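# Load a covered pivoting tray evenly with three balls

## Task

A tray balanced on one pivot sits under a transparent cover. Get one ball into each of the tray's three seats, for example by dropping them through the chutes in the cover's roof. Release each ball low enough that its bottom is not above the chute rim, or the result is worth less. Uneven loading tips the tray at once and the balls roll away, so keep it balanced. Arm bases, in metres, with heading in degrees counter-clockwise from +x: arm1 at (+0.21, -0.66, +0.82) facing +160; arm2 at (-0.40, +0.39, +0.78) facing -94; arm3 at (-0.77, -0.33, +0.80) facing +33. When finished, open the grippers and pull the arms away. The balls must stay seated without any robot holding them.

## Robot and tools

Robots: three identical i2rt Big YAM arms named arm1, arm2 and arm3. Each has six revolute joints, a two-finger gripper and a wrist camera. With joints 1 and 6 at 0 and the hand level and forward, the wrist camera rides on top of the hand and looks toward the fingertips. Reach is roughly 1.0 m from the joint1 axis. Room cameras are cam_high and cam_low. The arms act independently; a stalled arm does not hold the others back.

Frame: one shared scene frame, origin on the floor, +z up. Base positions and headings are given in the task. "hand" means the point midway between the fingertips; its z axis runs along the fingers and the fingers open along its y axis.

Tools:
- execute_actions(actions, cameras). actions is a list holding exactly one action, or empty to just read state and images. The action is an object keyed by robot name ("arm1", "arm2", "arm3"); each robot gets its own entry, containing "joints": an object of absolute joint targets by name (not offsets). Allowed names and ranges: joint1_rad -2.879..2.879 (rotates the arm about its base, positive counter-clockwise viewed from above, 0 = the direction the base faces); joint2_rad 0..3.141 (shoulder; 0 = upper arm pointing backward about level, increasing lifts it up then forward); joint3_rad 0..3.019 (elbow; 0 = folded, increasing opens); joint4_rad -1.692..1.57 (hand pitch, positive tilts fingers up); joint5_rad -1.57..1.57 (hand yaw, positive to the arm's right); joint6_rad -2.094..2.094 (hand roll, positive clockwise seen from behind the hand); gripper_m 0..0.093 (fingertip gap in metres; about 50-62 N per pad, sometimes less). Angles are radians. Every motion in the action starts at once and may finish at different times; no action runs beyond 15 s. Unknown keys or out-of-range numbers get the whole call rejected with nothing moving. cameras is an optional list of names from arm1_cam_wrist, arm2_cam_wrist, arm3_cam_wrist, cam_high, cam_low, all; omitted/null/["all"] gives every camera, [] gives none. Images are taken at the end; the "pictures" line lists their order.
- wait(seconds): 0 to 10 s, commands nothing, returns state and images like an empty action.
- zoom_image(camera, region): enlarges part of that camera's most recent full image; region is [x0, y0, x1, y1] in pixels from the top-left, at most 504 x 504.
- read_manual(section): returns licence texts only ("licences"); moves nothing.
- finished_scene(scene): closes the given scene (integer 1 or 2) after the last command has been held, reports success, and cannot be reversed. Replying without any tool call ends everything.

Results: joint_positions reports each joint; "done" tolerances are ±0.045, ±0.14, ±0.09, ±0.055, ±0.03, ±0.035 rad for joints 1-6 and ±0.003 m for the gripper. joint_status tells how each commanded motion of the last accepted action ended: "off_target" (stopped short, may still push), "contact_stop" or "time_out" (target dropped, holds where it stopped, except a timed-out joint may keep a target up to 0.375, 0.375, 0.113, 0.225, 0.075, 0.3 rad away and keep pushing, listed in on_its_own), "not_followed" (a self/inter-arm clearance check refused the arm's joint targets, usually with a "cause:" line; the gripper part still runs, and the arm may retry those targets on later actions). on_its_own describes uncommanded behaviour; "held at" is the held target, not the actual position. Joints omitted from an action can still be driving toward earlier targets without being reported. Joint torques are raw drive outputs in joint order, with per-arm offset, scale and noise; friction can fake or mask load. gripper_m equals joint7 plus joint8, each half of it.

Cautions: the arm does not stop on contact and can push hard; to relieve a pushing joint, command its current reported position. Tiny target changes may not move a joint. Joints run at different speeds, so the hand can sweep a wide path between postures. The clearance check can react too late and ignores fingers, gripper housings and wrist cameras, so keep arms well apart: a hard squeeze between two robots fails and ends the run, and a hard collision may. A loaded joint sinks after a time_out. Motors heat while holding loads, even while you think; MOTOR HOT appears from 85 °C and at 100 °C the arm goes limp (OVER-TEMPERATURE FAULT, joint_status "limit_stop_at_motor_heat"; resend targets afterward). The robot keeps holding your last command while you compose a reply. Avoid dropping, slipping, slamming or shoving objects, and never knock anything out of the work area, which fails the task. Release balls with their bottoms at or below the chute rim, balance the tray, then open and retract before finishing. Fewer seconds of robot motion is better.

Each tool is called after ">>>" as name(argument=value, ...), one argument or row to a line, values as JSON.

## Session

>>> execute_actions(
  actions=[],
)

Scene clock: 0.00 s.
Joint torques (N m, as the arm reports them, + toward a larger angle): no reading
arm1.joint_positions: joint1_rad=+0.805 joint2_rad=+0.433 joint3_rad=+1.454 joint4_rad=-1.397 joint5_rad=-0.050 joint6_rad=-0.019 gripper_m=+0.094
arm1.joint_status: not commanded
arm1.hand: x=+0.0933 y=-0.7362 z=+1.4007 quat_wxyz=(+0.137, +0.800, +0.216, -0.543) (m; scene frame)
arm2.joint_positions: joint1_rad=-0.238 joint2_rad=+0.297 joint3_rad=+1.391 joint4_rad=-1.590 joint5_rad=+0.045 joint6_rad=+0.439 gripper_m=+0.094
arm2.joint_status: not commanded
arm2.hand: x=-0.4322 y=+0.3224 z=+1.3135 quat_wxyz=(-0.374, -0.791, -0.334, +0.351) (m; scene frame)
arm3.joint_positions: joint1_rad=-0.684 joint2_rad=+0.589 joint3_rad=+1.386 joint4_rad=-1.619 joint5_rad=-0.225 joint6_rad=-0.516 gripper_m=+0.094
arm3.joint_status: not commanded
arm3.hand: x=-0.5863 y=-0.3138 z=+1.2931 quat_wxyz=(-0.374, +0.227, -0.899, +0.014) (m; scene frame)
pictures: arm1_cam_wrist, arm2_cam_wrist, arm3_cam_wrist, cam_high, cam_low
Images, in order (width x height): arm1_cam_wrist 672x504, arm2_cam_wrist 672x504, arm3_cam_wrist 672x504, cam_high 672x504, cam_low 672x504.

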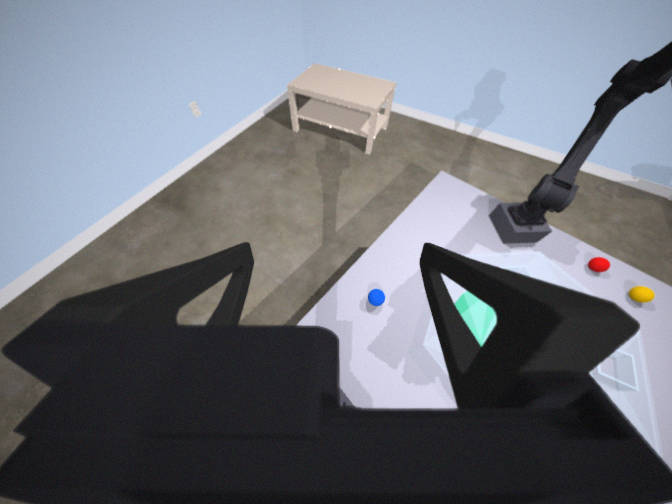

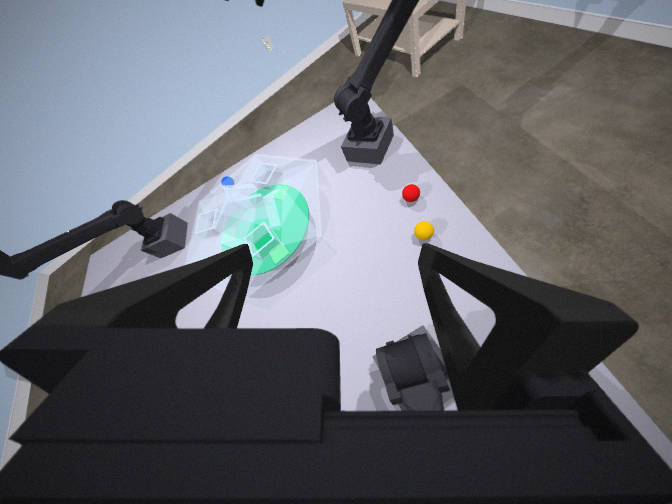

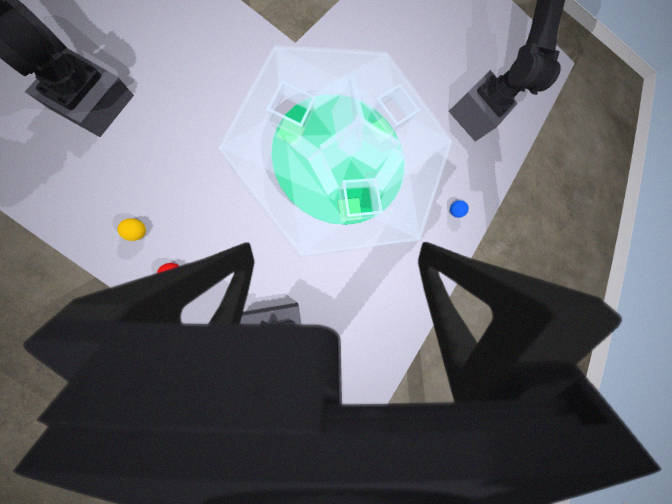

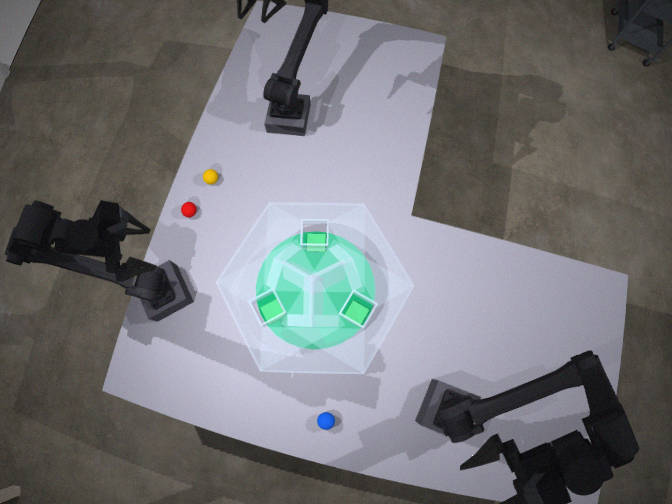

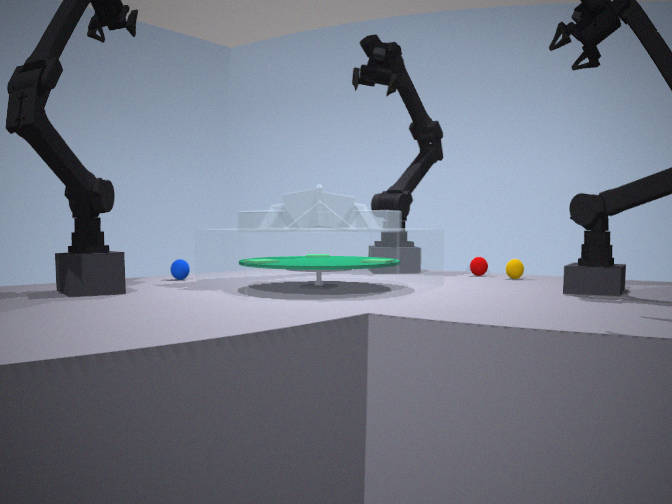

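>>> execute_actions(
  actions=[
    {"arm1":{"joints":{"joint1_rad":0.584,"joint2_rad":1.552,"joint3_rad":1.046,"joint4_rad":-1.065,"joint5_rad":0,"joint6_rad":0}},"arm2":{"joints":{"joint1_rad":-0.689,"joint5_rad":0,"joint6_rad":0}},"arm3":{"joints":{"joint1_rad":0.842,"joint5_rad":0,"joint6_rad":0}}},
  ],
  cameras=[],
)

>>> execute_actions(
  actions=[
    {"arm3":{"joints":{"joint2_rad":1.281,"joint3_rad":0.83,"joint4_rad":-1.12}}},
  ],
)

Scene clock: 9.80 s.
Joint torques (N m, as the arm reports them, + toward a larger angle): arm1=[-1.39 -9.94  7.77  0.51 -0.02  0.17] | arm2=[-1.    9.51  7.17  2.13 -0.06 -0.07] | arm3=[1.41 3.91 8.21 1.44 0.13 0.13]
arm1.joint_positions: joint1_rad=+0.594 joint2_rad=+1.556 joint3_rad=+1.045 joint4_rad=-1.074 joint5_rad=-0.002 joint6_rad=-0.015 gripper_m=+0.094
arm1.joint_status: all done
arm1.hand: x=-0.1920 y=-0.7633 z=+0.8919 quat_wxyz=(-0.008, +0.991, +0.133, +0.007) (m; scene frame)
arm2.joint_positions: joint1_rad=-0.682 joint2_rad=+0.297 joint3_rad=+1.391 joint4_rad=-1.590 joint5_rad=+0.003 joint6_rad=+0.014 gripper_m=+0.094
arm2.joint_status: all done
arm2.hand: x=-0.4523 y=+0.3362 z=+1.3134 quat_wxyz=(-0.208, -0.790, -0.336, +0.468) (m; scene frame)
arm3.joint_positions: joint1_rad=+0.833 joint2_rad=+0.589 joint3_rad=+1.386 joint4_rad=-1.619 joint5_rad=-0.002 joint6_rad=-0.007 gripper_m=+0.094
arm3.joint_status: all done
arm3.hand: x=-0.7359 y=-0.1554 z=+1.2899 quat_wxyz=(-0.275, +0.605, -0.709, -0.236) (m; scene frame)
pictures: none
No camera images: the call's "cameras" was empty. Leave "cameras" out to get every camera's image.

Scene clock: 11.20 s.
Joint torques (N m, as the arm reports them, + toward a larger angle): arm1=[ -1.51 -10.08   7.75   0.55  -0.03   0.18] | arm2=[-1.02  9.44  7.16  2.18 -0.05 -0.07] | arm3=[ 0.94 -7.58  8.36  0.56  0.16  0.12]
arm1.joint_positions: joint1_rad=+0.594 joint2_rad=+1.556 joint3_rad=+1.045 joint4_rad=-1.074 joint5_rad=-0.002 joint6_rad=-0.015 gripper_m=+0.094
arm1.joint_status: not commanded
arm1.hand: x=-0.1920 y=-0.7633 z=+0.8919 quat_wxyz=(-0.008, +0.991, +0.133, +0.007) (m; scene frame)
arm2.joint_positions: joint1_rad=-0.682 joint2_rad=+0.297 joint3_rad=+1.391 joint4_rad=-1.590 joint5_rad=+0.003 joint6_rad=+0.014 gripper_m=+0.094
arm2.joint_status: not commanded
arm2.hand: x=-0.4523 y=+0.3362 z=+1.3134 quat_wxyz=(-0.208, -0.790, -0.336, +0.468) (m; scene frame)
arm3.joint_positions: joint1_rad=+0.833 joint2_rad=+1.290 joint3_rad=+0.805 joint4_rad=-1.135 joint5_rad=-0.002 joint6_rad=-0.007 gripper_m=+0.094
arm3.joint_status: all done
arm3.hand: x=-0.7171 y=-0.0304 z=+0.8884 quat_wxyz=(+0.023, +0.649, -0.760, +0.015) (m; scene frame)
pictures: arm1_cam_wrist, arm2_cam_wrist, arm3_cam_wrist, cam_high, cam_low
Images, in order (width x height): arm1_cam_wrist 672x504, arm2_cam_wrist 672x504, arm3_cam_wrist 672x504, cam_high 672x504, cam_low 672x504.

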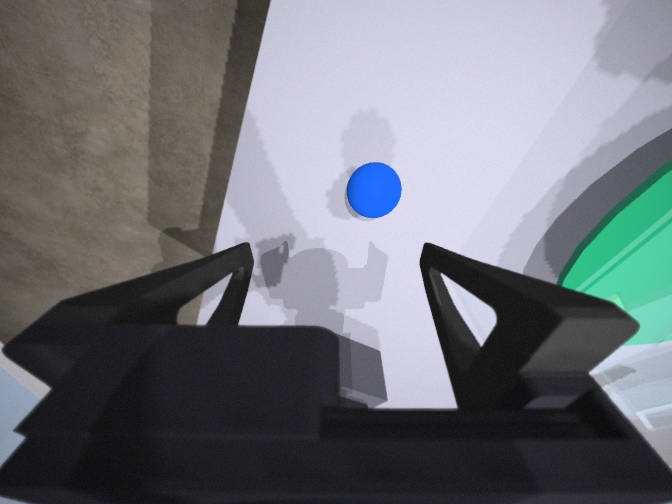

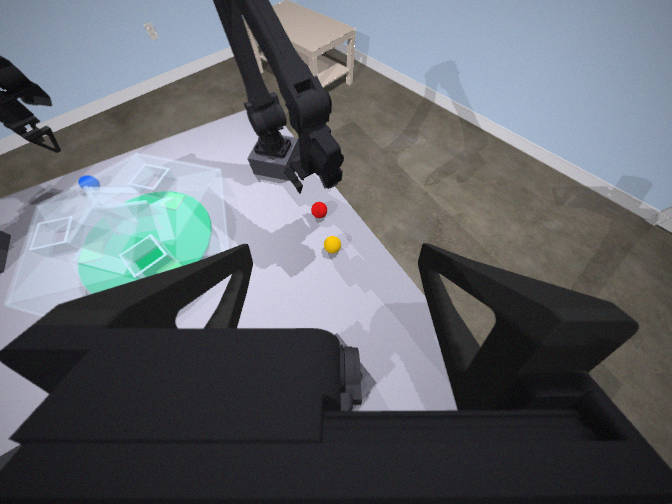

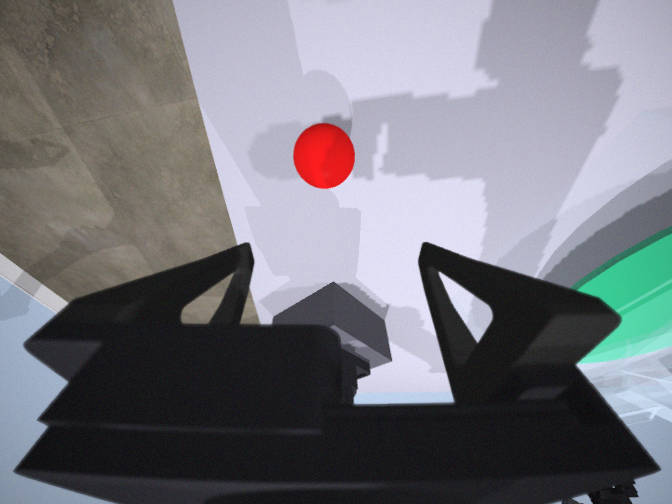

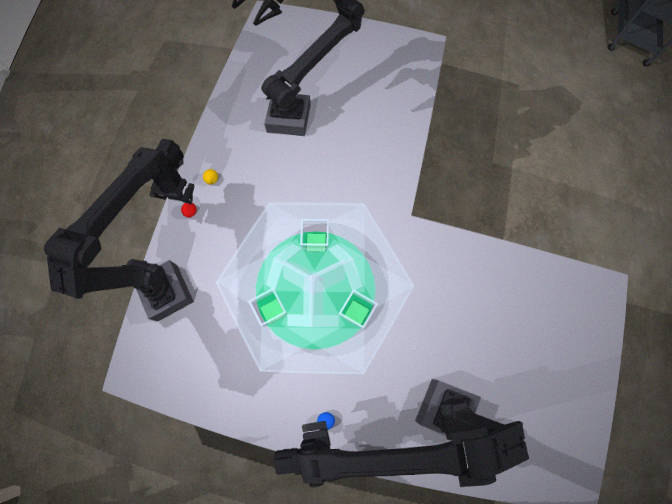

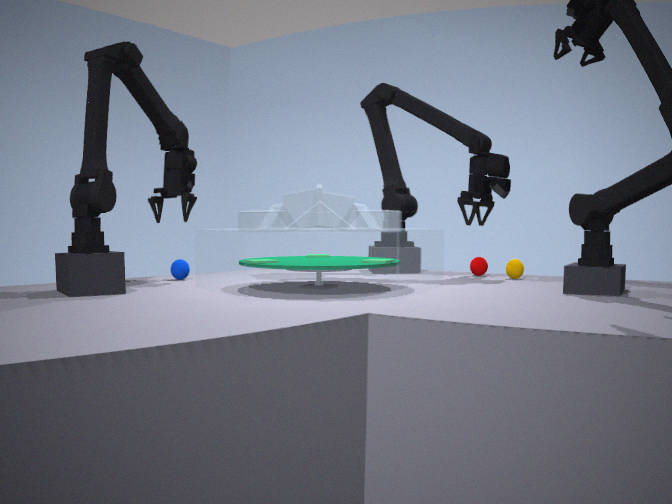

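>>> execute_actions(
  actions=[
    {"arm1":{"joints":{"joint1_rad":0.5,"joint2_rad":1.651,"joint3_rad":0.871,"joint4_rad":-0.785}},"arm3":{"joints":{"joint1_rad":0.875,"joint2_rad":1.436,"joint3_rad":0.69,"joint4_rad":-0.815}}},
  ],
  cameras=["arm1_cam_wrist","arm3_cam_wrist","cam_low"],
)

Scene clock: 14.77 s.
Joint torques (N m, as the arm reports them, + toward a larger angle): arm1=[ -0.57 -10.17   6.73   0.6   -0.07   0.17] | arm2=[-0.89  9.49  7.2   2.14 -0.07 -0.06] | arm3=[ 0.88 -9.31  6.53  0.86  0.17  0.1 ]
arm1.joint_positions: joint1_rad=+0.497 joint2_rad=+1.662 joint3_rad=+0.865 joint4_rad=-0.795 joint5_rad=-0.001 joint6_rad=-0.015 gripper_m=+0.094
arm1.joint_status: all done
arm1.hand: x=-0.1725 y=-0.7183 z=+0.7976 quat_wxyz=(-0.009, +0.996, +0.085, +0.010) (m; scene frame)
arm2.joint_positions: joint1_rad=-0.682 joint2_rad=+0.297 joint3_rad=+1.391 joint4_rad=-1.590 joint5_rad=+0.003 joint6_rad=+0.014 gripper_m=+0.094
arm2.joint_status: not commanded
arm2.hand: x=-0.4523 y=+0.3362 z=+1.3134 quat_wxyz=(-0.208, -0.790, -0.336, +0.468) (m; scene frame)
arm3.joint_positions: joint1_rad=+0.868 joint2_rad=+1.452 joint3_rad=+0.671 joint4_rad=-0.830 joint5_rad=-0.002 joint6_rad=-0.007 gripper_m=+0.094
arm3.joint_status: all done
arm3.hand: x=-0.7285 y=-0.0315 z=+0.7990 quat_wxyz=(+0.020, +0.662, -0.749, +0.013) (m; scene frame)
pictures: arm1_cam_wrist, arm3_cam_wrist, cam_low
Images, in order (width x height): arm1_cam_wrist 672x504, arm3_cam_wrist 672x504, cam_low 672x504.

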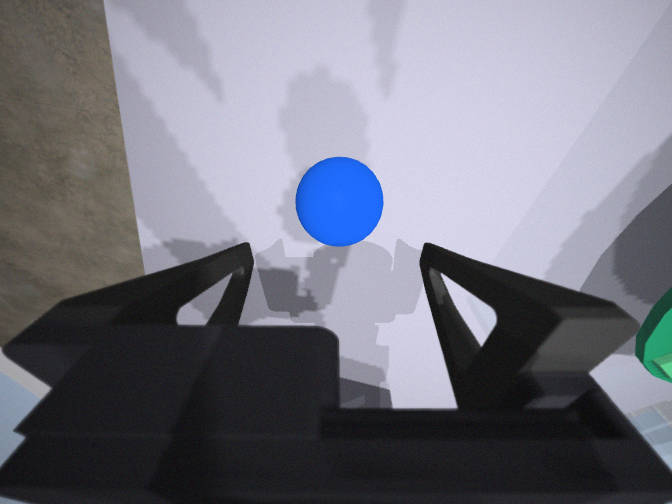

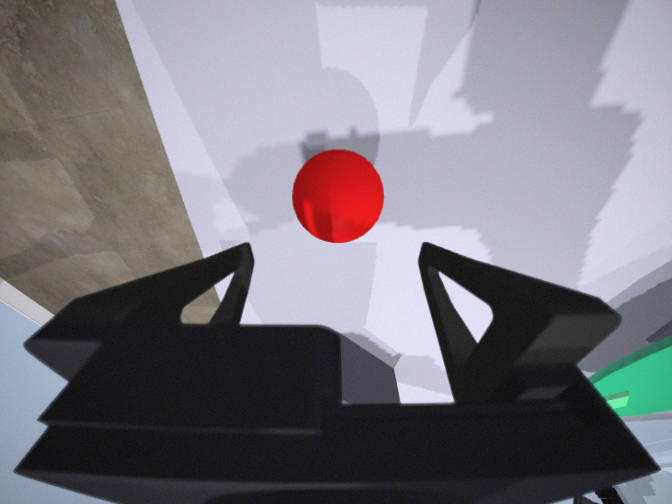

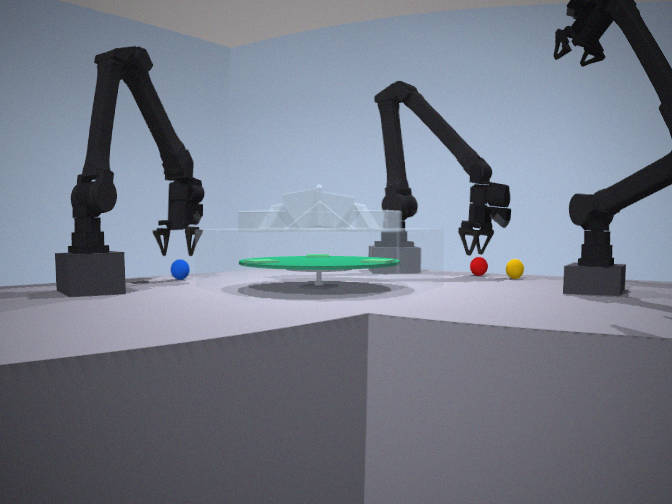

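>>> execute_actions(
  actions=[
    {"arm1":{"joints":{"joint2_rad":1.742,"joint3_rad":0.866,"joint4_rad":-0.669}},"arm3":{"joints":{"joint2_rad":1.543,"joint3_rad":0.672,"joint4_rad":-0.655}}},
  ],
  cameras=["arm1_cam_wrist","arm3_cam_wrist","cam_low"],
)

Scene clock: 19.27 s.
Joint torques (N m, as the arm reports them, + toward a larger angle): arm1=[ -0.49 -10.73   5.72   0.65  -0.07   0.16] | arm2=[-1.02  9.43  7.15  2.15 -0.06 -0.07] | arm3=[ 0.61 -8.43  4.93  0.95  0.17  0.09]
arm1.joint_positions: joint1_rad=+0.497 joint2_rad=+1.748 joint3_rad=+0.865 joint4_rad=-0.680 joint5_rad=-0.001 joint6_rad=-0.015 gripper_m=+0.094
arm1.joint_status: all done
arm1.hand: x=-0.1866 y=-0.7199 z=+0.7655 quat_wxyz=(-0.008, +0.996, +0.085, -0.005) (m; scene frame)
arm2.joint_positions: joint1_rad=-0.682 joint2_rad=+0.297 joint3_rad=+1.391 joint4_rad=-1.590 joint5_rad=+0.003 joint6_rad=+0.014 gripper_m=+0.094
arm2.joint_status: not commanded
arm2.hand: x=-0.4523 y=+0.3362 z=+1.3134 quat_wxyz=(-0.208, -0.790, -0.336, +0.468) (m; scene frame)
arm3.joint_positions: joint1_rad=+0.868 joint2_rad=+1.544 joint3_rad=+0.668 joint4_rad=-0.671 joint5_rad=-0.002 joint6_rad=-0.007 gripper_m=+0.094
arm3.joint_status: all done
arm3.hand: x=-0.7255 y=-0.0075 z=+0.7704 quat_wxyz=(-0.004, +0.662, -0.749, -0.008) (m; scene frame)
pictures: arm1_cam_wrist, arm3_cam_wrist, cam_low
Images, in order (width x height): arm1_cam_wrist 672x504, arm3_cam_wrist 672x504, cam_low 672x504.

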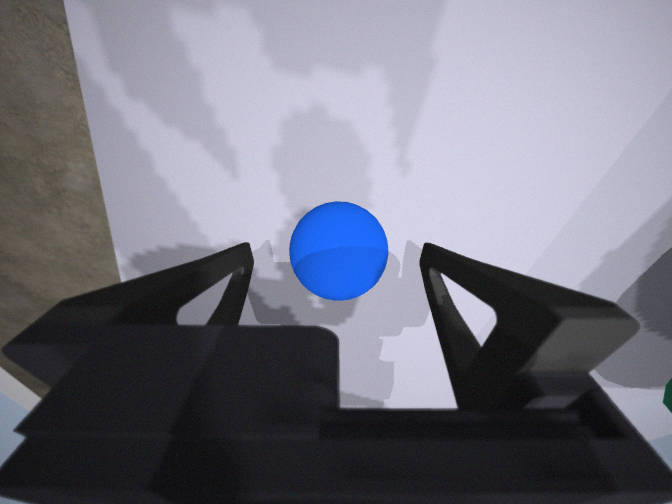

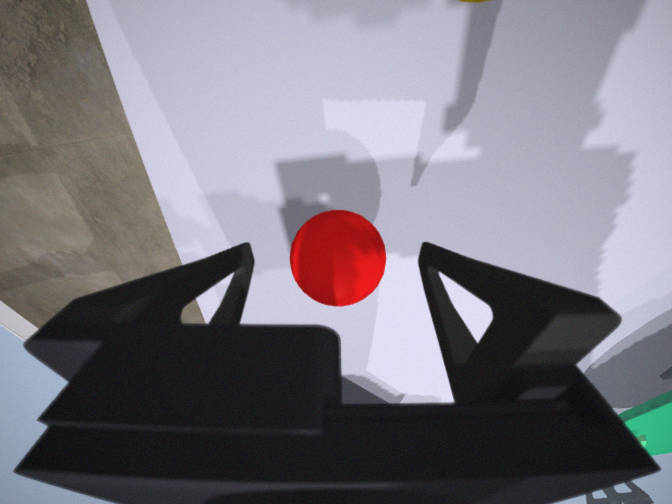

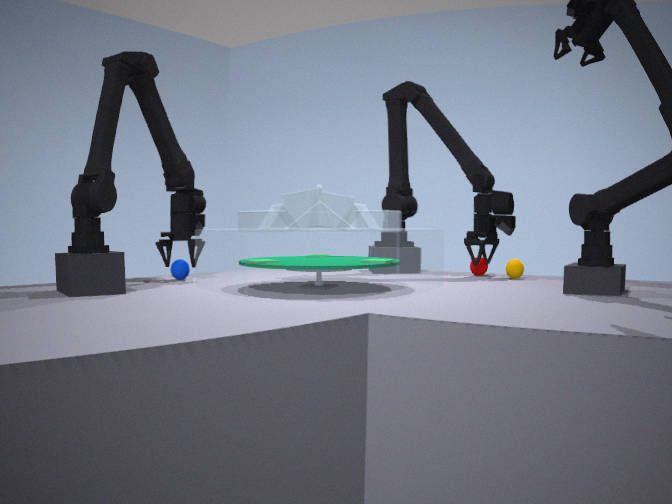

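>>> execute_actions(
  actions=[
    {"arm1":{"joints":{"joint2_rad":1.77,"joint4_rad":-0.65}},"arm3":{"joints":{"joint2_rad":1.585}}},
  ],
  cameras=[],
)

>>> execute_actions(
  actions=[
    {"arm1":{"joints":{"gripper_m":0.035}},"arm3":{"joints":{"gripper_m":0.035}}},
  ],
  cameras=["arm1_cam_wrist","arm3_cam_wrist","cam_low"],
)

Scene clock: 21.30 s.
Joint torques (N m, as the arm reports them, + toward a larger angle): arm1=[-0.53 -9.78  5.64  0.66 -0.07  0.16] | arm2=[-1.03  9.52  7.13  2.17 -0.07 -0.07] | arm3=[ 0.97 -8.17  4.56  0.76  0.18  0.11]
arm1.joint_positions: joint1_rad=+0.497 joint2_rad=+1.761 joint3_rad=+0.865 joint4_rad=-0.661 joint5_rad=-0.001 joint6_rad=-0.015 gripper_m=+0.094
arm1.joint_status: all done
arm1.hand: x=-0.1889 y=-0.7202 z=+0.7606 quat_wxyz=(-0.008, +0.996, +0.085, -0.008) (m; scene frame)
arm2.joint_positions: joint1_rad=-0.682 joint2_rad=+0.297 joint3_rad=+1.391 joint4_rad=-1.590 joint5_rad=+0.003 joint6_rad=+0.014 gripper_m=+0.094
arm2.joint_status: not commanded
arm2.hand: x=-0.4523 y=+0.3362 z=+1.3134 quat_wxyz=(-0.208, -0.790, -0.336, +0.468) (m; scene frame)
arm3.joint_positions: joint1_rad=+0.868 joint2_rad=+1.577 joint3_rad=+0.668 joint4_rad=-0.671 joint5_rad=-0.002 joint6_rad=-0.007 gripper_m=+0.094
arm3.joint_status: all done
arm3.hand: x=-0.7263 y=-0.0130 z=+0.7603 quat_wxyz=(+0.008, +0.662, -0.749, +0.003) (m; scene frame)
pictures: none
No camera images: the call's "cameras" was empty. Leave "cameras" out to get every camera's image.

Scene clock: 21.93 s.
Joint torques (N m, as the arm reports them, + toward a larger angle): arm1=[-0.47 -9.77  5.7   0.61 -0.09  0.17] | arm2=[-0.89  9.46  7.18  2.11 -0.07 -0.06] | arm3=[ 1.2  -8.27  4.69  0.73  0.15  0.11]
arm1.joint_positions: joint1_rad=+0.497 joint2_rad=+1.761 joint3_rad=+0.865 joint4_rad=-0.660 joint5_rad=+0.000 joint6_rad=-0.014 gripper_m=+0.054
arm1.joint_status: gripper_m off_target (ended at +0.054, target +0.035)
arm1.hand: x=-0.1892 y=-0.7202 z=+0.7606 quat_wxyz=(-0.008, +0.996, +0.085, -0.008) (m; scene frame)
arm2.joint_positions: joint1_rad=-0.682 joint2_rad=+0.297 joint3_rad=+1.391 joint4_rad=-1.590 joint5_rad=+0.003 joint6_rad=+0.014 gripper_m=+0.094
arm2.joint_status: not commanded
arm2.hand: x=-0.4523 y=+0.3362 z=+1.3134 quat_wxyz=(-0.208, -0.790, -0.336, +0.468) (m; scene frame)
arm3.joint_positions: joint1_rad=+0.868 joint2_rad=+1.577 joint3_rad=+0.668 joint4_rad=-0.670 joint5_rad=-0.001 joint6_rad=-0.007 gripper_m=+0.055
arm3.joint_status: gripper_m off_target (ended at +0.055, target +0.035)
arm3.hand: x=-0.7262 y=-0.0126 z=+0.7603 quat_wxyz=(+0.008, +0.662, -0.749, +0.002) (m; scene frame)
pictures: arm1_cam_wrist, arm3_cam_wrist, cam_low
Images, in order (width x height): arm1_cam_wrist 672x504, arm3_cam_wrist 672x504, cam_low 672x504.

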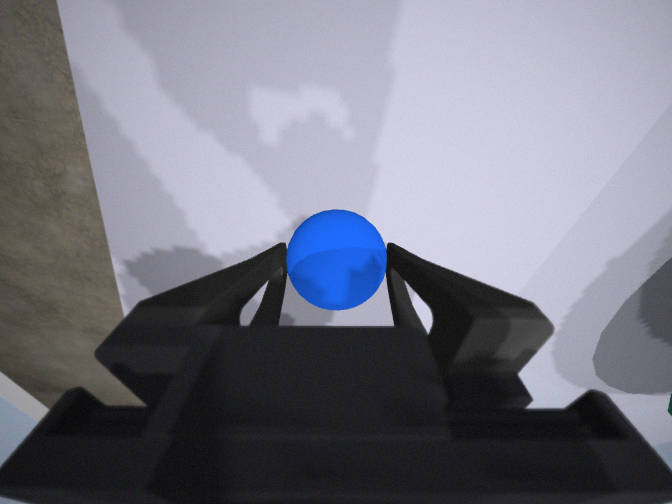

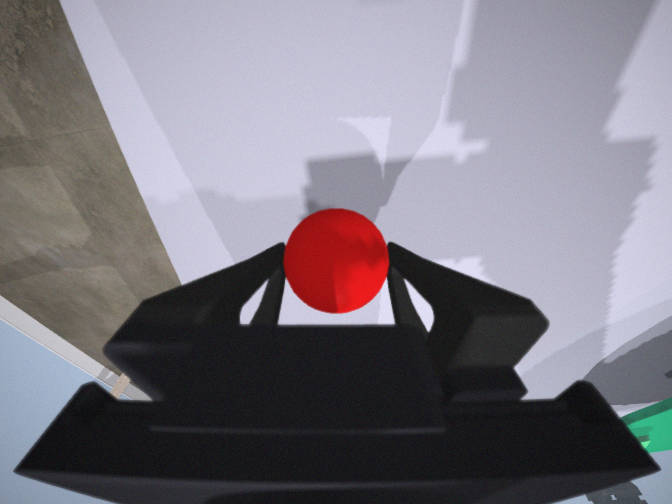

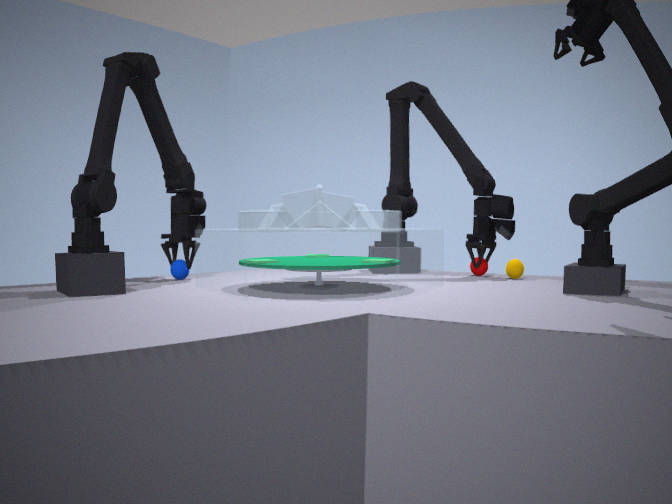

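>>> execute_actions(
  actions=[
    {"arm1":{"joints":{"joint2_rad":1.575,"joint3_rad":1.41,"joint4_rad":-1.38,"joint6_rad":1.18}},"arm3":{"joints":{"joint2_rad":1.295,"joint3_rad":1.16,"joint4_rad":-1.405,"joint6_rad":0.86}}},
  ],
  cameras=["cam_low"],
)

Scene clock: 28.13 s.
Joint torques (N m, as the arm reports them, + toward a larger angle): arm1=[ -0.54 -11.38  12.17  -0.23  -0.01   0.17] | arm2=[-0.85  9.47  7.21  2.18 -0.05 -0.07] | arm3=[ 0.87 -8.16  9.45 -0.36  0.22  0.09]
arm1.joint_positions: joint1_rad=+0.497 joint2_rad=+1.577 joint3_rad=+1.361 joint4_rad=-1.370 joint5_rad=+0.000 joint6_rad=+1.164 gripper_m=+0.054
arm1.joint_status: all done
arm1.hand: x=-0.2469 y=-0.7332 z=+0.9961 quat_wxyz=(-0.011, +0.875, -0.483, +0.001) (m; scene frame)
arm2.joint_positions: joint1_rad=-0.682 joint2_rad=+0.297 joint3_rad=+1.391 joint4_rad=-1.590 joint5_rad=+0.003 joint6_rad=+0.014 gripper_m=+0.094
arm2.joint_status: not commanded
arm2.hand: x=-0.4523 y=+0.3362 z=+1.3134 quat_wxyz=(-0.208, -0.790, -0.336, +0.468) (m; scene frame)
arm3.joint_positions: joint1_rad=+0.868 joint2_rad=+1.294 joint3_rad=+1.132 joint4_rad=-1.390 joint5_rad=-0.001 joint6_rad=+0.853 gripper_m=+0.055
arm3.joint_status: all done
arm3.hand: x=-0.7194 y=+0.0285 z=+1.0045 quat_wxyz=(+0.000, +0.289, -0.957, -0.007) (m; scene frame)
pictures: cam_low
Images, in order (width x height): cam_low 672x504.

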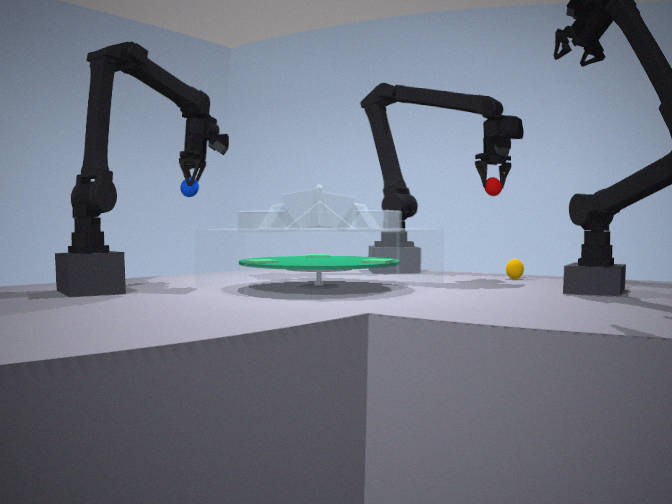

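>>> execute_actions(
  actions=[
    {"arm1":{"joints":{"joint1_rad":-0.455}},"arm3":{"joints":{"joint1_rad":-0.655}},"arm2":{"joints":{"joint3_rad":0.88,"joint4_rad":-0.94}}},
  ],
  cameras=[],
)

>>> execute_actions(
  actions=[
    {"arm2":{"joints":{"joint2_rad":1.48}}},
  ],
)

Scene clock: 31.53 s.
Joint torques (N m, as the arm reports them, + toward a larger angle): arm1=[ -0.72 -11.4   12.23  -0.21  -0.07   0.17] | arm2=[-1.    4.55  9.57  2.91 -0.07 -0.07] | arm3=[-0.02 -8.9   9.57 -0.46  0.16  0.09]
arm1.joint_positions: joint1_rad=-0.457 joint2_rad=+1.583 joint3_rad=+1.361 joint4_rad=-1.370 joint5_rad=+0.002 joint6_rad=+1.166 gripper_m=+0.054
arm1.joint_status: all done
arm1.hand: x=-0.1127 y=-0.3310 z=+1.0000 quat_wxyz=(-0.006, +0.555, -0.832, +0.003) (m; scene frame)
arm2.joint_positions: joint1_rad=-0.682 joint2_rad=+0.302 joint3_rad=+0.879 joint4_rad=-0.959 joint5_rad=+0.003 joint6_rad=+0.014 gripper_m=+0.094
arm2.joint_status: all done
arm2.hand: x=-0.5593 y=+0.2207 z=+1.2102 quat_wxyz=(-0.228, -0.762, -0.324, +0.513) (m; scene frame)
arm3.joint_positions: joint1_rad=-0.654 joint2_rad=+1.299 joint3_rad=+1.132 joint4_rad=-1.390 joint5_rad=+0.000 joint6_rad=+0.854 gripper_m=+0.055
arm3.joint_status: all done
arm3.hand: x=-0.4030 y=-0.3639 z=+1.0028 quat_wxyz=(-0.005, -0.451, -0.893, +0.001) (m; scene frame)
pictures: none
No camera images: the call's "cameras" was empty. Leave "cameras" out to get every camera's image.

Scene clock: 33.23 s.
Joint torques (N m, as the arm reports them, + toward a larger angle): arm1=[ -0.56 -11.42  12.24  -0.2   -0.08   0.17] | arm2=[ -0.92 -10.09   7.86   0.88  -0.06  -0.06] | arm3=[ 0.52 -8.84  9.49 -0.29  0.17  0.09]
arm1.joint_positions: joint1_rad=-0.457 joint2_rad=+1.583 joint3_rad=+1.361 joint4_rad=-1.370 joint5_rad=+0.002 joint6_rad=+1.166 gripper_m=+0.054
arm1.joint_status: not commanded
arm1.hand: x=-0.1127 y=-0.3310 z=+1.0000 quat_wxyz=(-0.006, +0.555, -0.832, +0.003) (m; scene frame)
arm2.joint_positions: joint1_rad=-0.682 joint2_rad=+1.479 joint3_rad=+0.879 joint4_rad=-0.950 joint5_rad=+0.003 joint6_rad=+0.014 gripper_m=+0.094
arm2.joint_status: all done
arm2.hand: x=-0.6586 y=+0.1121 z=+0.8380 quat_wxyz=(-0.005, -0.919, -0.393, +0.010) (m; scene frame)
arm3.joint_positions: joint1_rad=-0.654 joint2_rad=+1.299 joint3_rad=+1.132 joint4_rad=-1.390 joint5_rad=+0.000 joint6_rad=+0.854 gripper_m=+0.055
arm3.joint_status: not commanded
arm3.hand: x=-0.4030 y=-0.3639 z=+1.0028 quat_wxyz=(-0.005, -0.451, -0.893, +0.001) (m; scene frame)
pictures: arm1_cam_wrist, arm2_cam_wrist, arm3_cam_wrist, cam_high, cam_low
Images, in order (width x height): arm1_cam_wrist 672x504, arm2_cam_wrist 672x504, arm3_cam_wrist 672x504, cam_high 672x504, cam_low 672x504.

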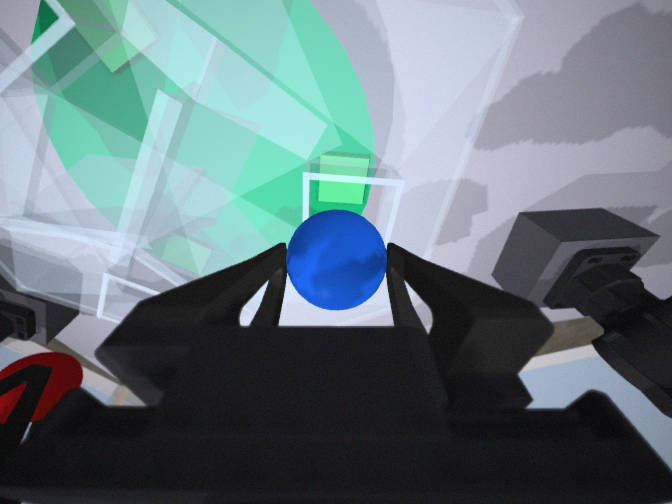

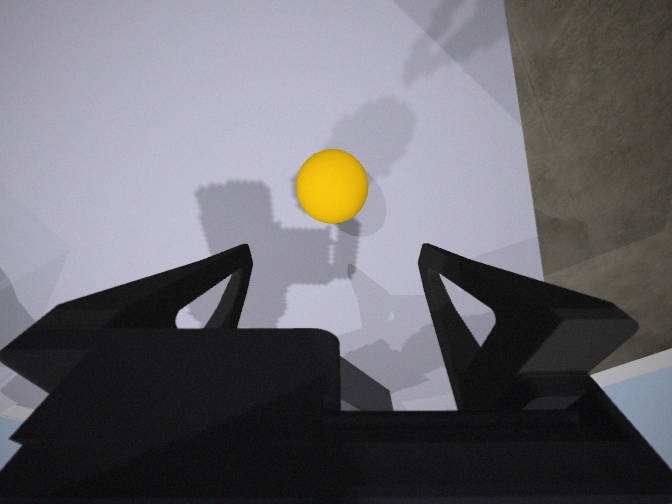

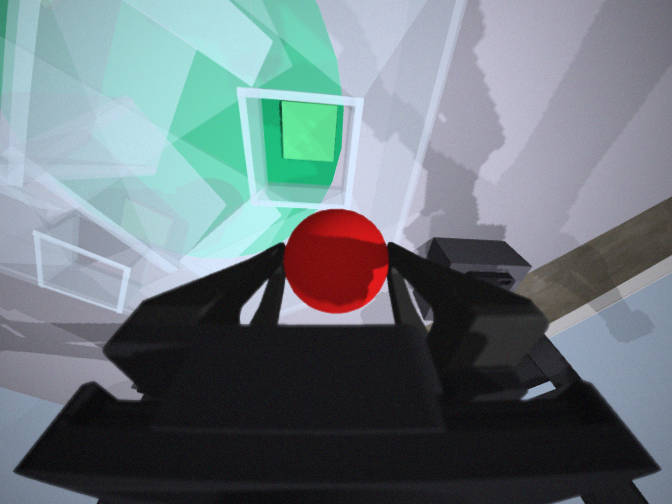

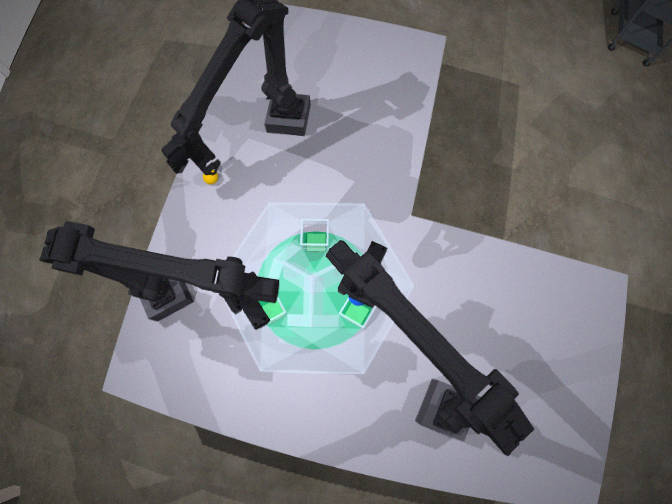

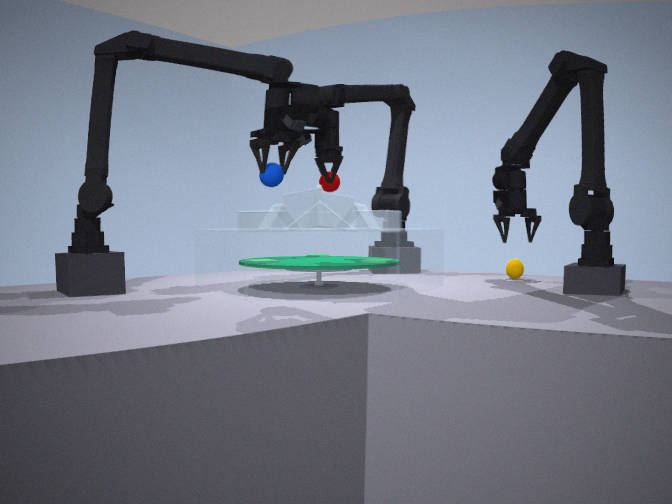

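>>> execute_actions(
  actions=[
    {"arm1":{"joints":{"joint1_rad":-0.415,"joint2_rad":1.535,"joint3_rad":1.225,"joint4_rad":-1.236,"joint6_rad":1.29}},"arm3":{"joints":{"joint1_rad":-0.672,"joint2_rad":1.42,"joint3_rad":1.175,"joint4_rad":-1.285,"joint6_rad":0.93}},"arm2":{"joints":{"joint2_rad":1.65,"joint3_rad":0.832,"joint4_rad":-0.733}}},
  ],
  cameras=["arm1_cam_wrist","arm2_cam_wrist","arm3_cam_wrist","cam_low"],
)

Scene clock: 39.23 s.
Joint torques (N m, as the arm reports them, + toward a larger angle): arm1=[ -0.19 -10.54   8.62   0.59  -0.06   0.16] | arm2=[ -0.82 -12.45   6.54   0.95  -0.06  -0.07] | arm3=[ -0.44 -11.51  10.29   0.64   0.19   0.12]
arm1.joint_positions: joint1_rad=-0.420 joint2_rad=+1.544 joint3_rad=+1.222 joint4_rad=-1.247 joint5_rad=+0.001 joint6_rad=+1.274 gripper_m=+0.054
arm1.joint_status: all done
arm1.hand: x=-0.1109 y=-0.3557 z=+0.9649 quat_wxyz=(-0.004, +0.525, -0.851, -0.009) (m; scene frame)
arm2.joint_positions: joint1_rad=-0.682 joint2_rad=+1.658 joint3_rad=+0.830 joint4_rad=-0.745 joint5_rad=+0.003 joint6_rad=+0.014 gripper_m=+0.094
arm2.joint_status: all done
arm2.hand: x=-0.6620 y=+0.1082 z=+0.7599 quat_wxyz=(+0.000, -0.920, -0.393, +0.000) (m; scene frame)
arm3.joint_positions: joint1_rad=-0.661 joint2_rad=+1.443 joint3_rad=+1.132 joint4_rad=-1.298 joint5_rad=+0.000 joint6_rad=+0.923 gripper_m=+0.055
arm3.joint_status: all done
arm3.hand: x=-0.3740 y=-0.3693 z=+0.9508 quat_wxyz=(+0.019, -0.484, -0.875, +0.012) (m; scene frame)
pictures: arm1_cam_wrist, arm2_cam_wrist, arm3_cam_wrist, cam_low
Images, in order (width x height): arm1_cam_wrist 672x504, arm2_cam_wrist 672x504, arm3_cam_wrist 672x504, cam_low 672x504.

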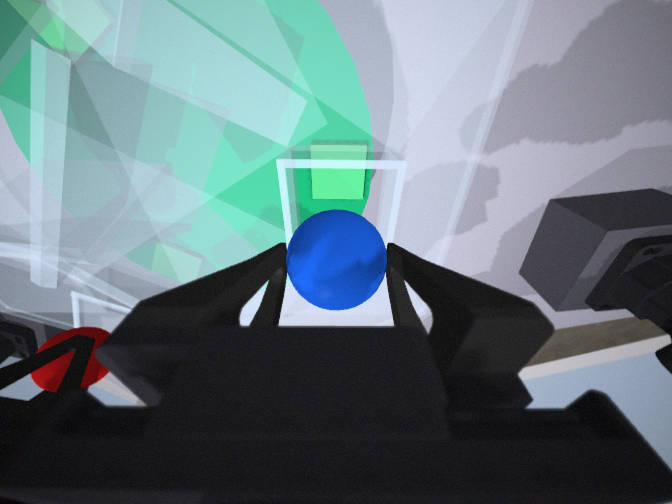

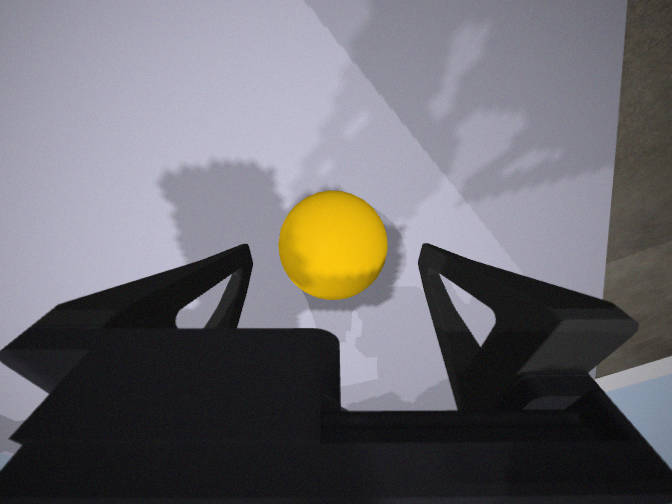

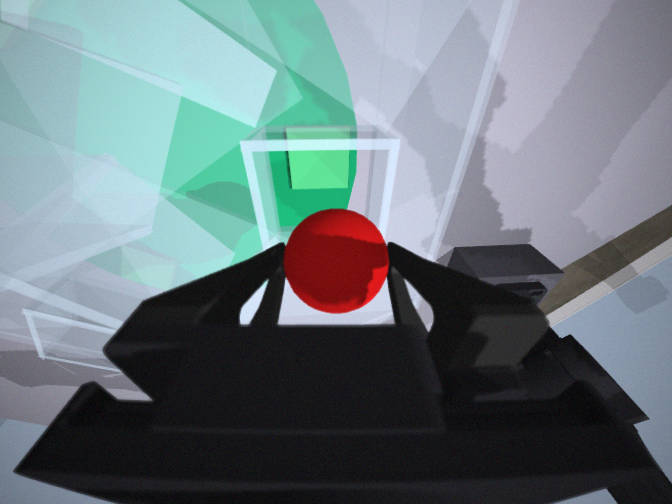

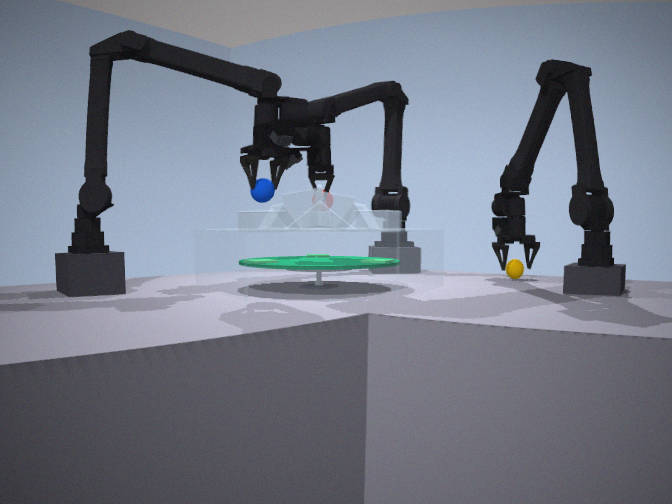

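>>> execute_actions(
  actions=[
    {"arm3":{"joints":{"joint1_rad":-0.69,"joint4_rad":-1.24}},"arm2":{"joints":{"joint4_rad":-0.705}}},
  ],
  cameras=[],
)

>>> execute_actions(
  actions=[
    {"arm2":{"joints":{"gripper_m":0.035}}},
  ],
  cameras=["arm2_cam_wrist","arm3_cam_wrist"],
)

Scene clock: 41.83 s.
Joint torques (N m, as the arm reports them, + toward a larger angle): arm1=[ -0.22 -10.88   8.57   0.58  -0.06   0.17] | arm2=[ -0.94 -12.29   6.56   0.96  -0.05  -0.07] | arm3=[ -0.39 -11.7   10.25   0.86   0.2    0.11]
arm1.joint_positions: joint1_rad=-0.420 joint2_rad=+1.544 joint3_rad=+1.222 joint4_rad=-1.247 joint5_rad=+0.001 joint6_rad=+1.274 gripper_m=+0.054
arm1.joint_status: not commanded
arm1.hand: x=-0.1109 y=-0.3557 z=+0.9649 quat_wxyz=(-0.004, +0.525, -0.851, -0.009) (m; scene frame)
arm2.joint_positions: joint1_rad=-0.682 joint2_rad=+1.658 joint3_rad=+0.830 joint4_rad=-0.717 joint5_rad=+0.003 joint6_rad=+0.014 gripper_m=+0.094
arm2.joint_status: all done
arm2.hand: x=-0.6666 y=+0.1032 z=+0.7600 quat_wxyz=(-0.006, -0.919, -0.393, +0.012) (m; scene frame)
arm3.joint_positions: joint1_rad=-0.682 joint2_rad=+1.443 joint3_rad=+1.132 joint4_rad=-1.255 joint5_rad=+0.000 joint6_rad=+0.923 gripper_m=+0.055
arm3.joint_status: all done
arm3.hand: x=-0.3644 y=-0.3787 z=+0.9507 quat_wxyz=(-0.001, -0.494, -0.870, +0.003) (m; scene frame)
pictures: none
No camera images: the call's "cameras" was empty. Leave "cameras" out to get every camera's image.

Scene clock: 42.47 s.
Joint torques (N m, as the arm reports them, + toward a larger angle): arm1=[ -0.28 -10.77   8.58   0.59  -0.06   0.18] | arm2=[ -0.81 -12.44   6.56   0.99  -0.01  -0.05] | arm3=[ -0.48 -11.74  10.32   0.75   0.17   0.09]
arm1.joint_positions: joint1_rad=-0.420 joint2_rad=+1.544 joint3_rad=+1.222 joint4_rad=-1.247 joint5_rad=+0.001 joint6_rad=+1.274 gripper_m=+0.054
arm1.joint_status: not commanded
arm1.hand: x=-0.1109 y=-0.3557 z=+0.9649 quat_wxyz=(-0.004, +0.525, -0.851, -0.009) (m; scene frame)
arm2.joint_positions: joint1_rad=-0.682 joint2_rad=+1.658 joint3_rad=+0.830 joint4_rad=-0.717 joint5_rad=+0.002 joint6_rad=+0.013 gripper_m=+0.055
arm2.joint_status: gripper_m off_target (ended at +0.055, target +0.035)
arm2.hand: x=-0.6665 y=+0.1030 z=+0.7600 quat_wxyz=(-0.006, -0.919, -0.393, +0.012) (m; scene frame)
arm3.joint_positions: joint1_rad=-0.682 joint2_rad=+1.443 joint3_rad=+1.132 joint4_rad=-1.255 joint5_rad=+0.000 joint6_rad=+0.923 gripper_m=+0.055
arm3.joint_status: not commanded
arm3.hand: x=-0.3644 y=-0.3787 z=+0.9507 quat_wxyz=(-0.001, -0.494, -0.870, +0.003) (m; scene frame)
pictures: arm2_cam_wrist, arm3_cam_wrist
Images, in order (width x height): arm2_cam_wrist 672x504, arm3_cam_wrist 672x504.

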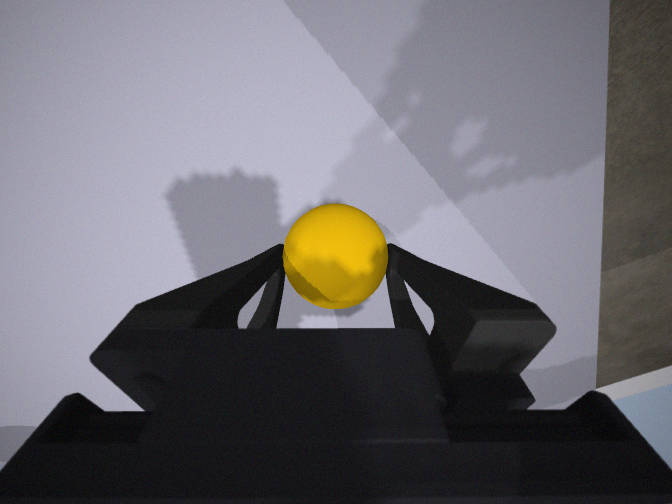

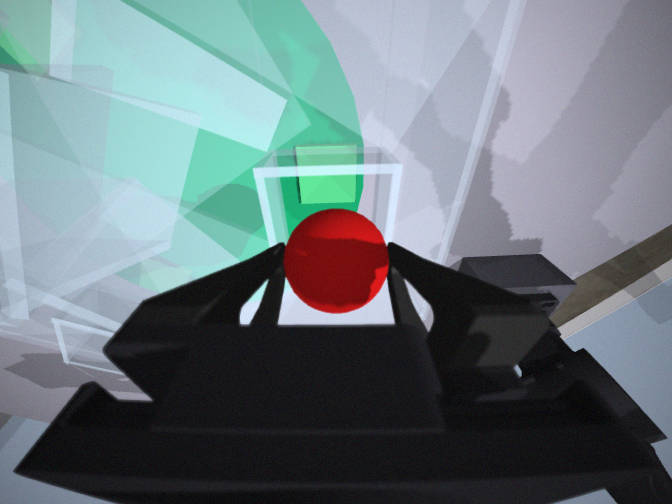

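>>> execute_actions(
  actions=[
    {"arm2":{"joints":{"joint2_rad":1.6,"joint3_rad":1.785,"joint4_rad":-1.5,"joint6_rad":1.775}}},
  ],
  cameras=[],
)

>>> execute_actions(
  actions=[
    {"arm2":{"joints":{"joint1_rad":0.34,"joint2_rad":1.79}}},
  ],
  cameras=["arm2_cam_wrist","cam_low","cam_high"],
)

Scene clock: 46.60 s.
Joint torques (N m, as the arm reports them, + toward a larger angle): arm1=[ -0.24 -10.85   8.59   0.59  -0.06   0.18] | arm2=[ -0.83 -14.7   13.66   0.29   0.08   0.26] | arm3=[ -0.32 -11.98  10.16   0.7    0.14   0.12]
arm1.joint_positions: joint1_rad=-0.420 joint2_rad=+1.544 joint3_rad=+1.222 joint4_rad=-1.247 joint5_rad=+0.001 joint6_rad=+1.274 gripper_m=+0.054
arm1.joint_status: not commanded
arm1.hand: x=-0.1109 y=-0.3557 z=+0.9649 quat_wxyz=(-0.004, +0.525, -0.851, -0.009) (m; scene frame)
arm2.joint_positions: joint1_rad=-0.682 joint2_rad=+1.598 joint3_rad=+1.739 joint4_rad=-1.491 joint5_rad=+0.002 joint6_rad=+1.760 gripper_m=+0.055
arm2.joint_status: all done
arm2.hand: x=-0.7656 y=-0.0020 z=+1.1066 quat_wxyz=(-0.107, -0.886, +0.450, +0.030) (m; scene frame)
arm3.joint_positions: joint1_rad=-0.682 joint2_rad=+1.443 joint3_rad=+1.132 joint4_rad=-1.255 joint5_rad=+0.000 joint6_rad=+0.923 gripper_m=+0.055
arm3.joint_status: not commanded
arm3.hand: x=-0.3644 y=-0.3787 z=+0.9507 quat_wxyz=(-0.001, -0.494, -0.870, +0.003) (m; scene frame)
pictures: none
No camera images: the call's "cameras" was empty. Leave "cameras" out to get every camera's image.

Scene clock: 48.30 s.
Joint torques (N m, as the arm reports them, + toward a larger angle): arm1=[ -0.2  -10.85   8.57   0.59  -0.06   0.18] | arm2=[ -0.96 -19.56  12.56   0.01   0.25   0.26] | arm3=[ -0.23 -11.8   10.32   0.88   0.19   0.12]
arm1.joint_positions: joint1_rad=-0.420 joint2_rad=+1.544 joint3_rad=+1.222 joint4_rad=-1.247 joint5_rad=+0.001 joint6_rad=+1.274 gripper_m=+0.054
arm1.joint_status: not commanded
arm1.hand: x=-0.1109 y=-0.3557 z=+0.9649 quat_wxyz=(-0.004, +0.525, -0.851, -0.009) (m; scene frame)
arm2.joint_positions: joint1_rad=+0.347 joint2_rad=+1.807 joint3_rad=+1.749 joint4_rad=-1.493 joint5_rad=-0.003 joint6_rad=+1.761 gripper_m=+0.055
arm2.joint_status: all done
arm2.hand: x=-0.2469 y=-0.1539 z=+1.0014 quat_wxyz=(-0.011, -0.999, -0.045, -0.004) (m; scene frame)
arm3.joint_positions: joint1_rad=-0.682 joint2_rad=+1.443 joint3_rad=+1.132 joint4_rad=-1.255 joint5_rad=+0.000 joint6_rad=+0.923 gripper_m=+0.055
arm3.joint_status: not commanded
arm3.hand: x=-0.3644 y=-0.3787 z=+0.9507 quat_wxyz=(-0.001, -0.494, -0.870, +0.003) (m; scene frame)
pictures: arm2_cam_wrist, cam_high, cam_low
Images, in order (width x height): arm2_cam_wrist 672x504, cam_high 672x504, cam_low 672x504.

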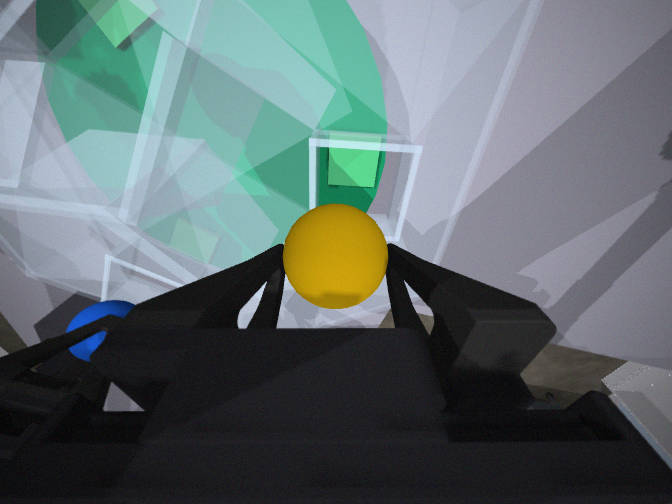

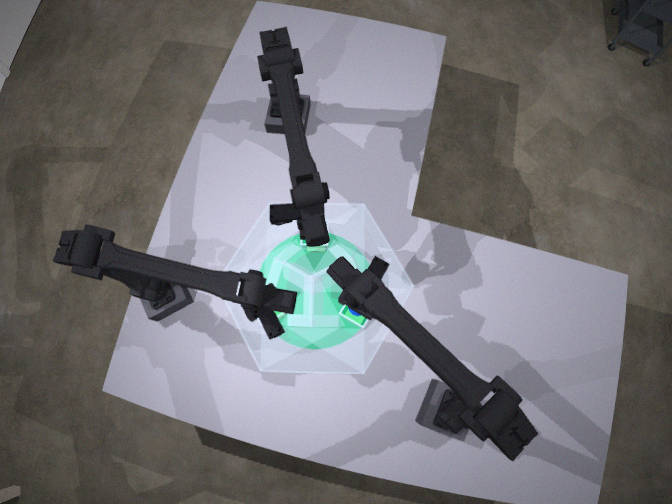

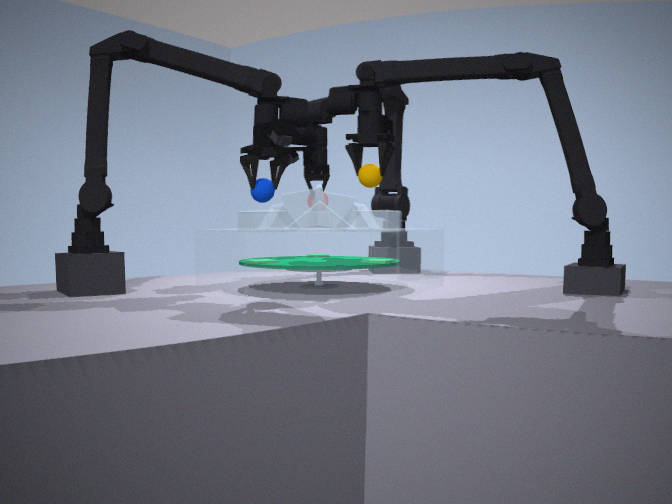

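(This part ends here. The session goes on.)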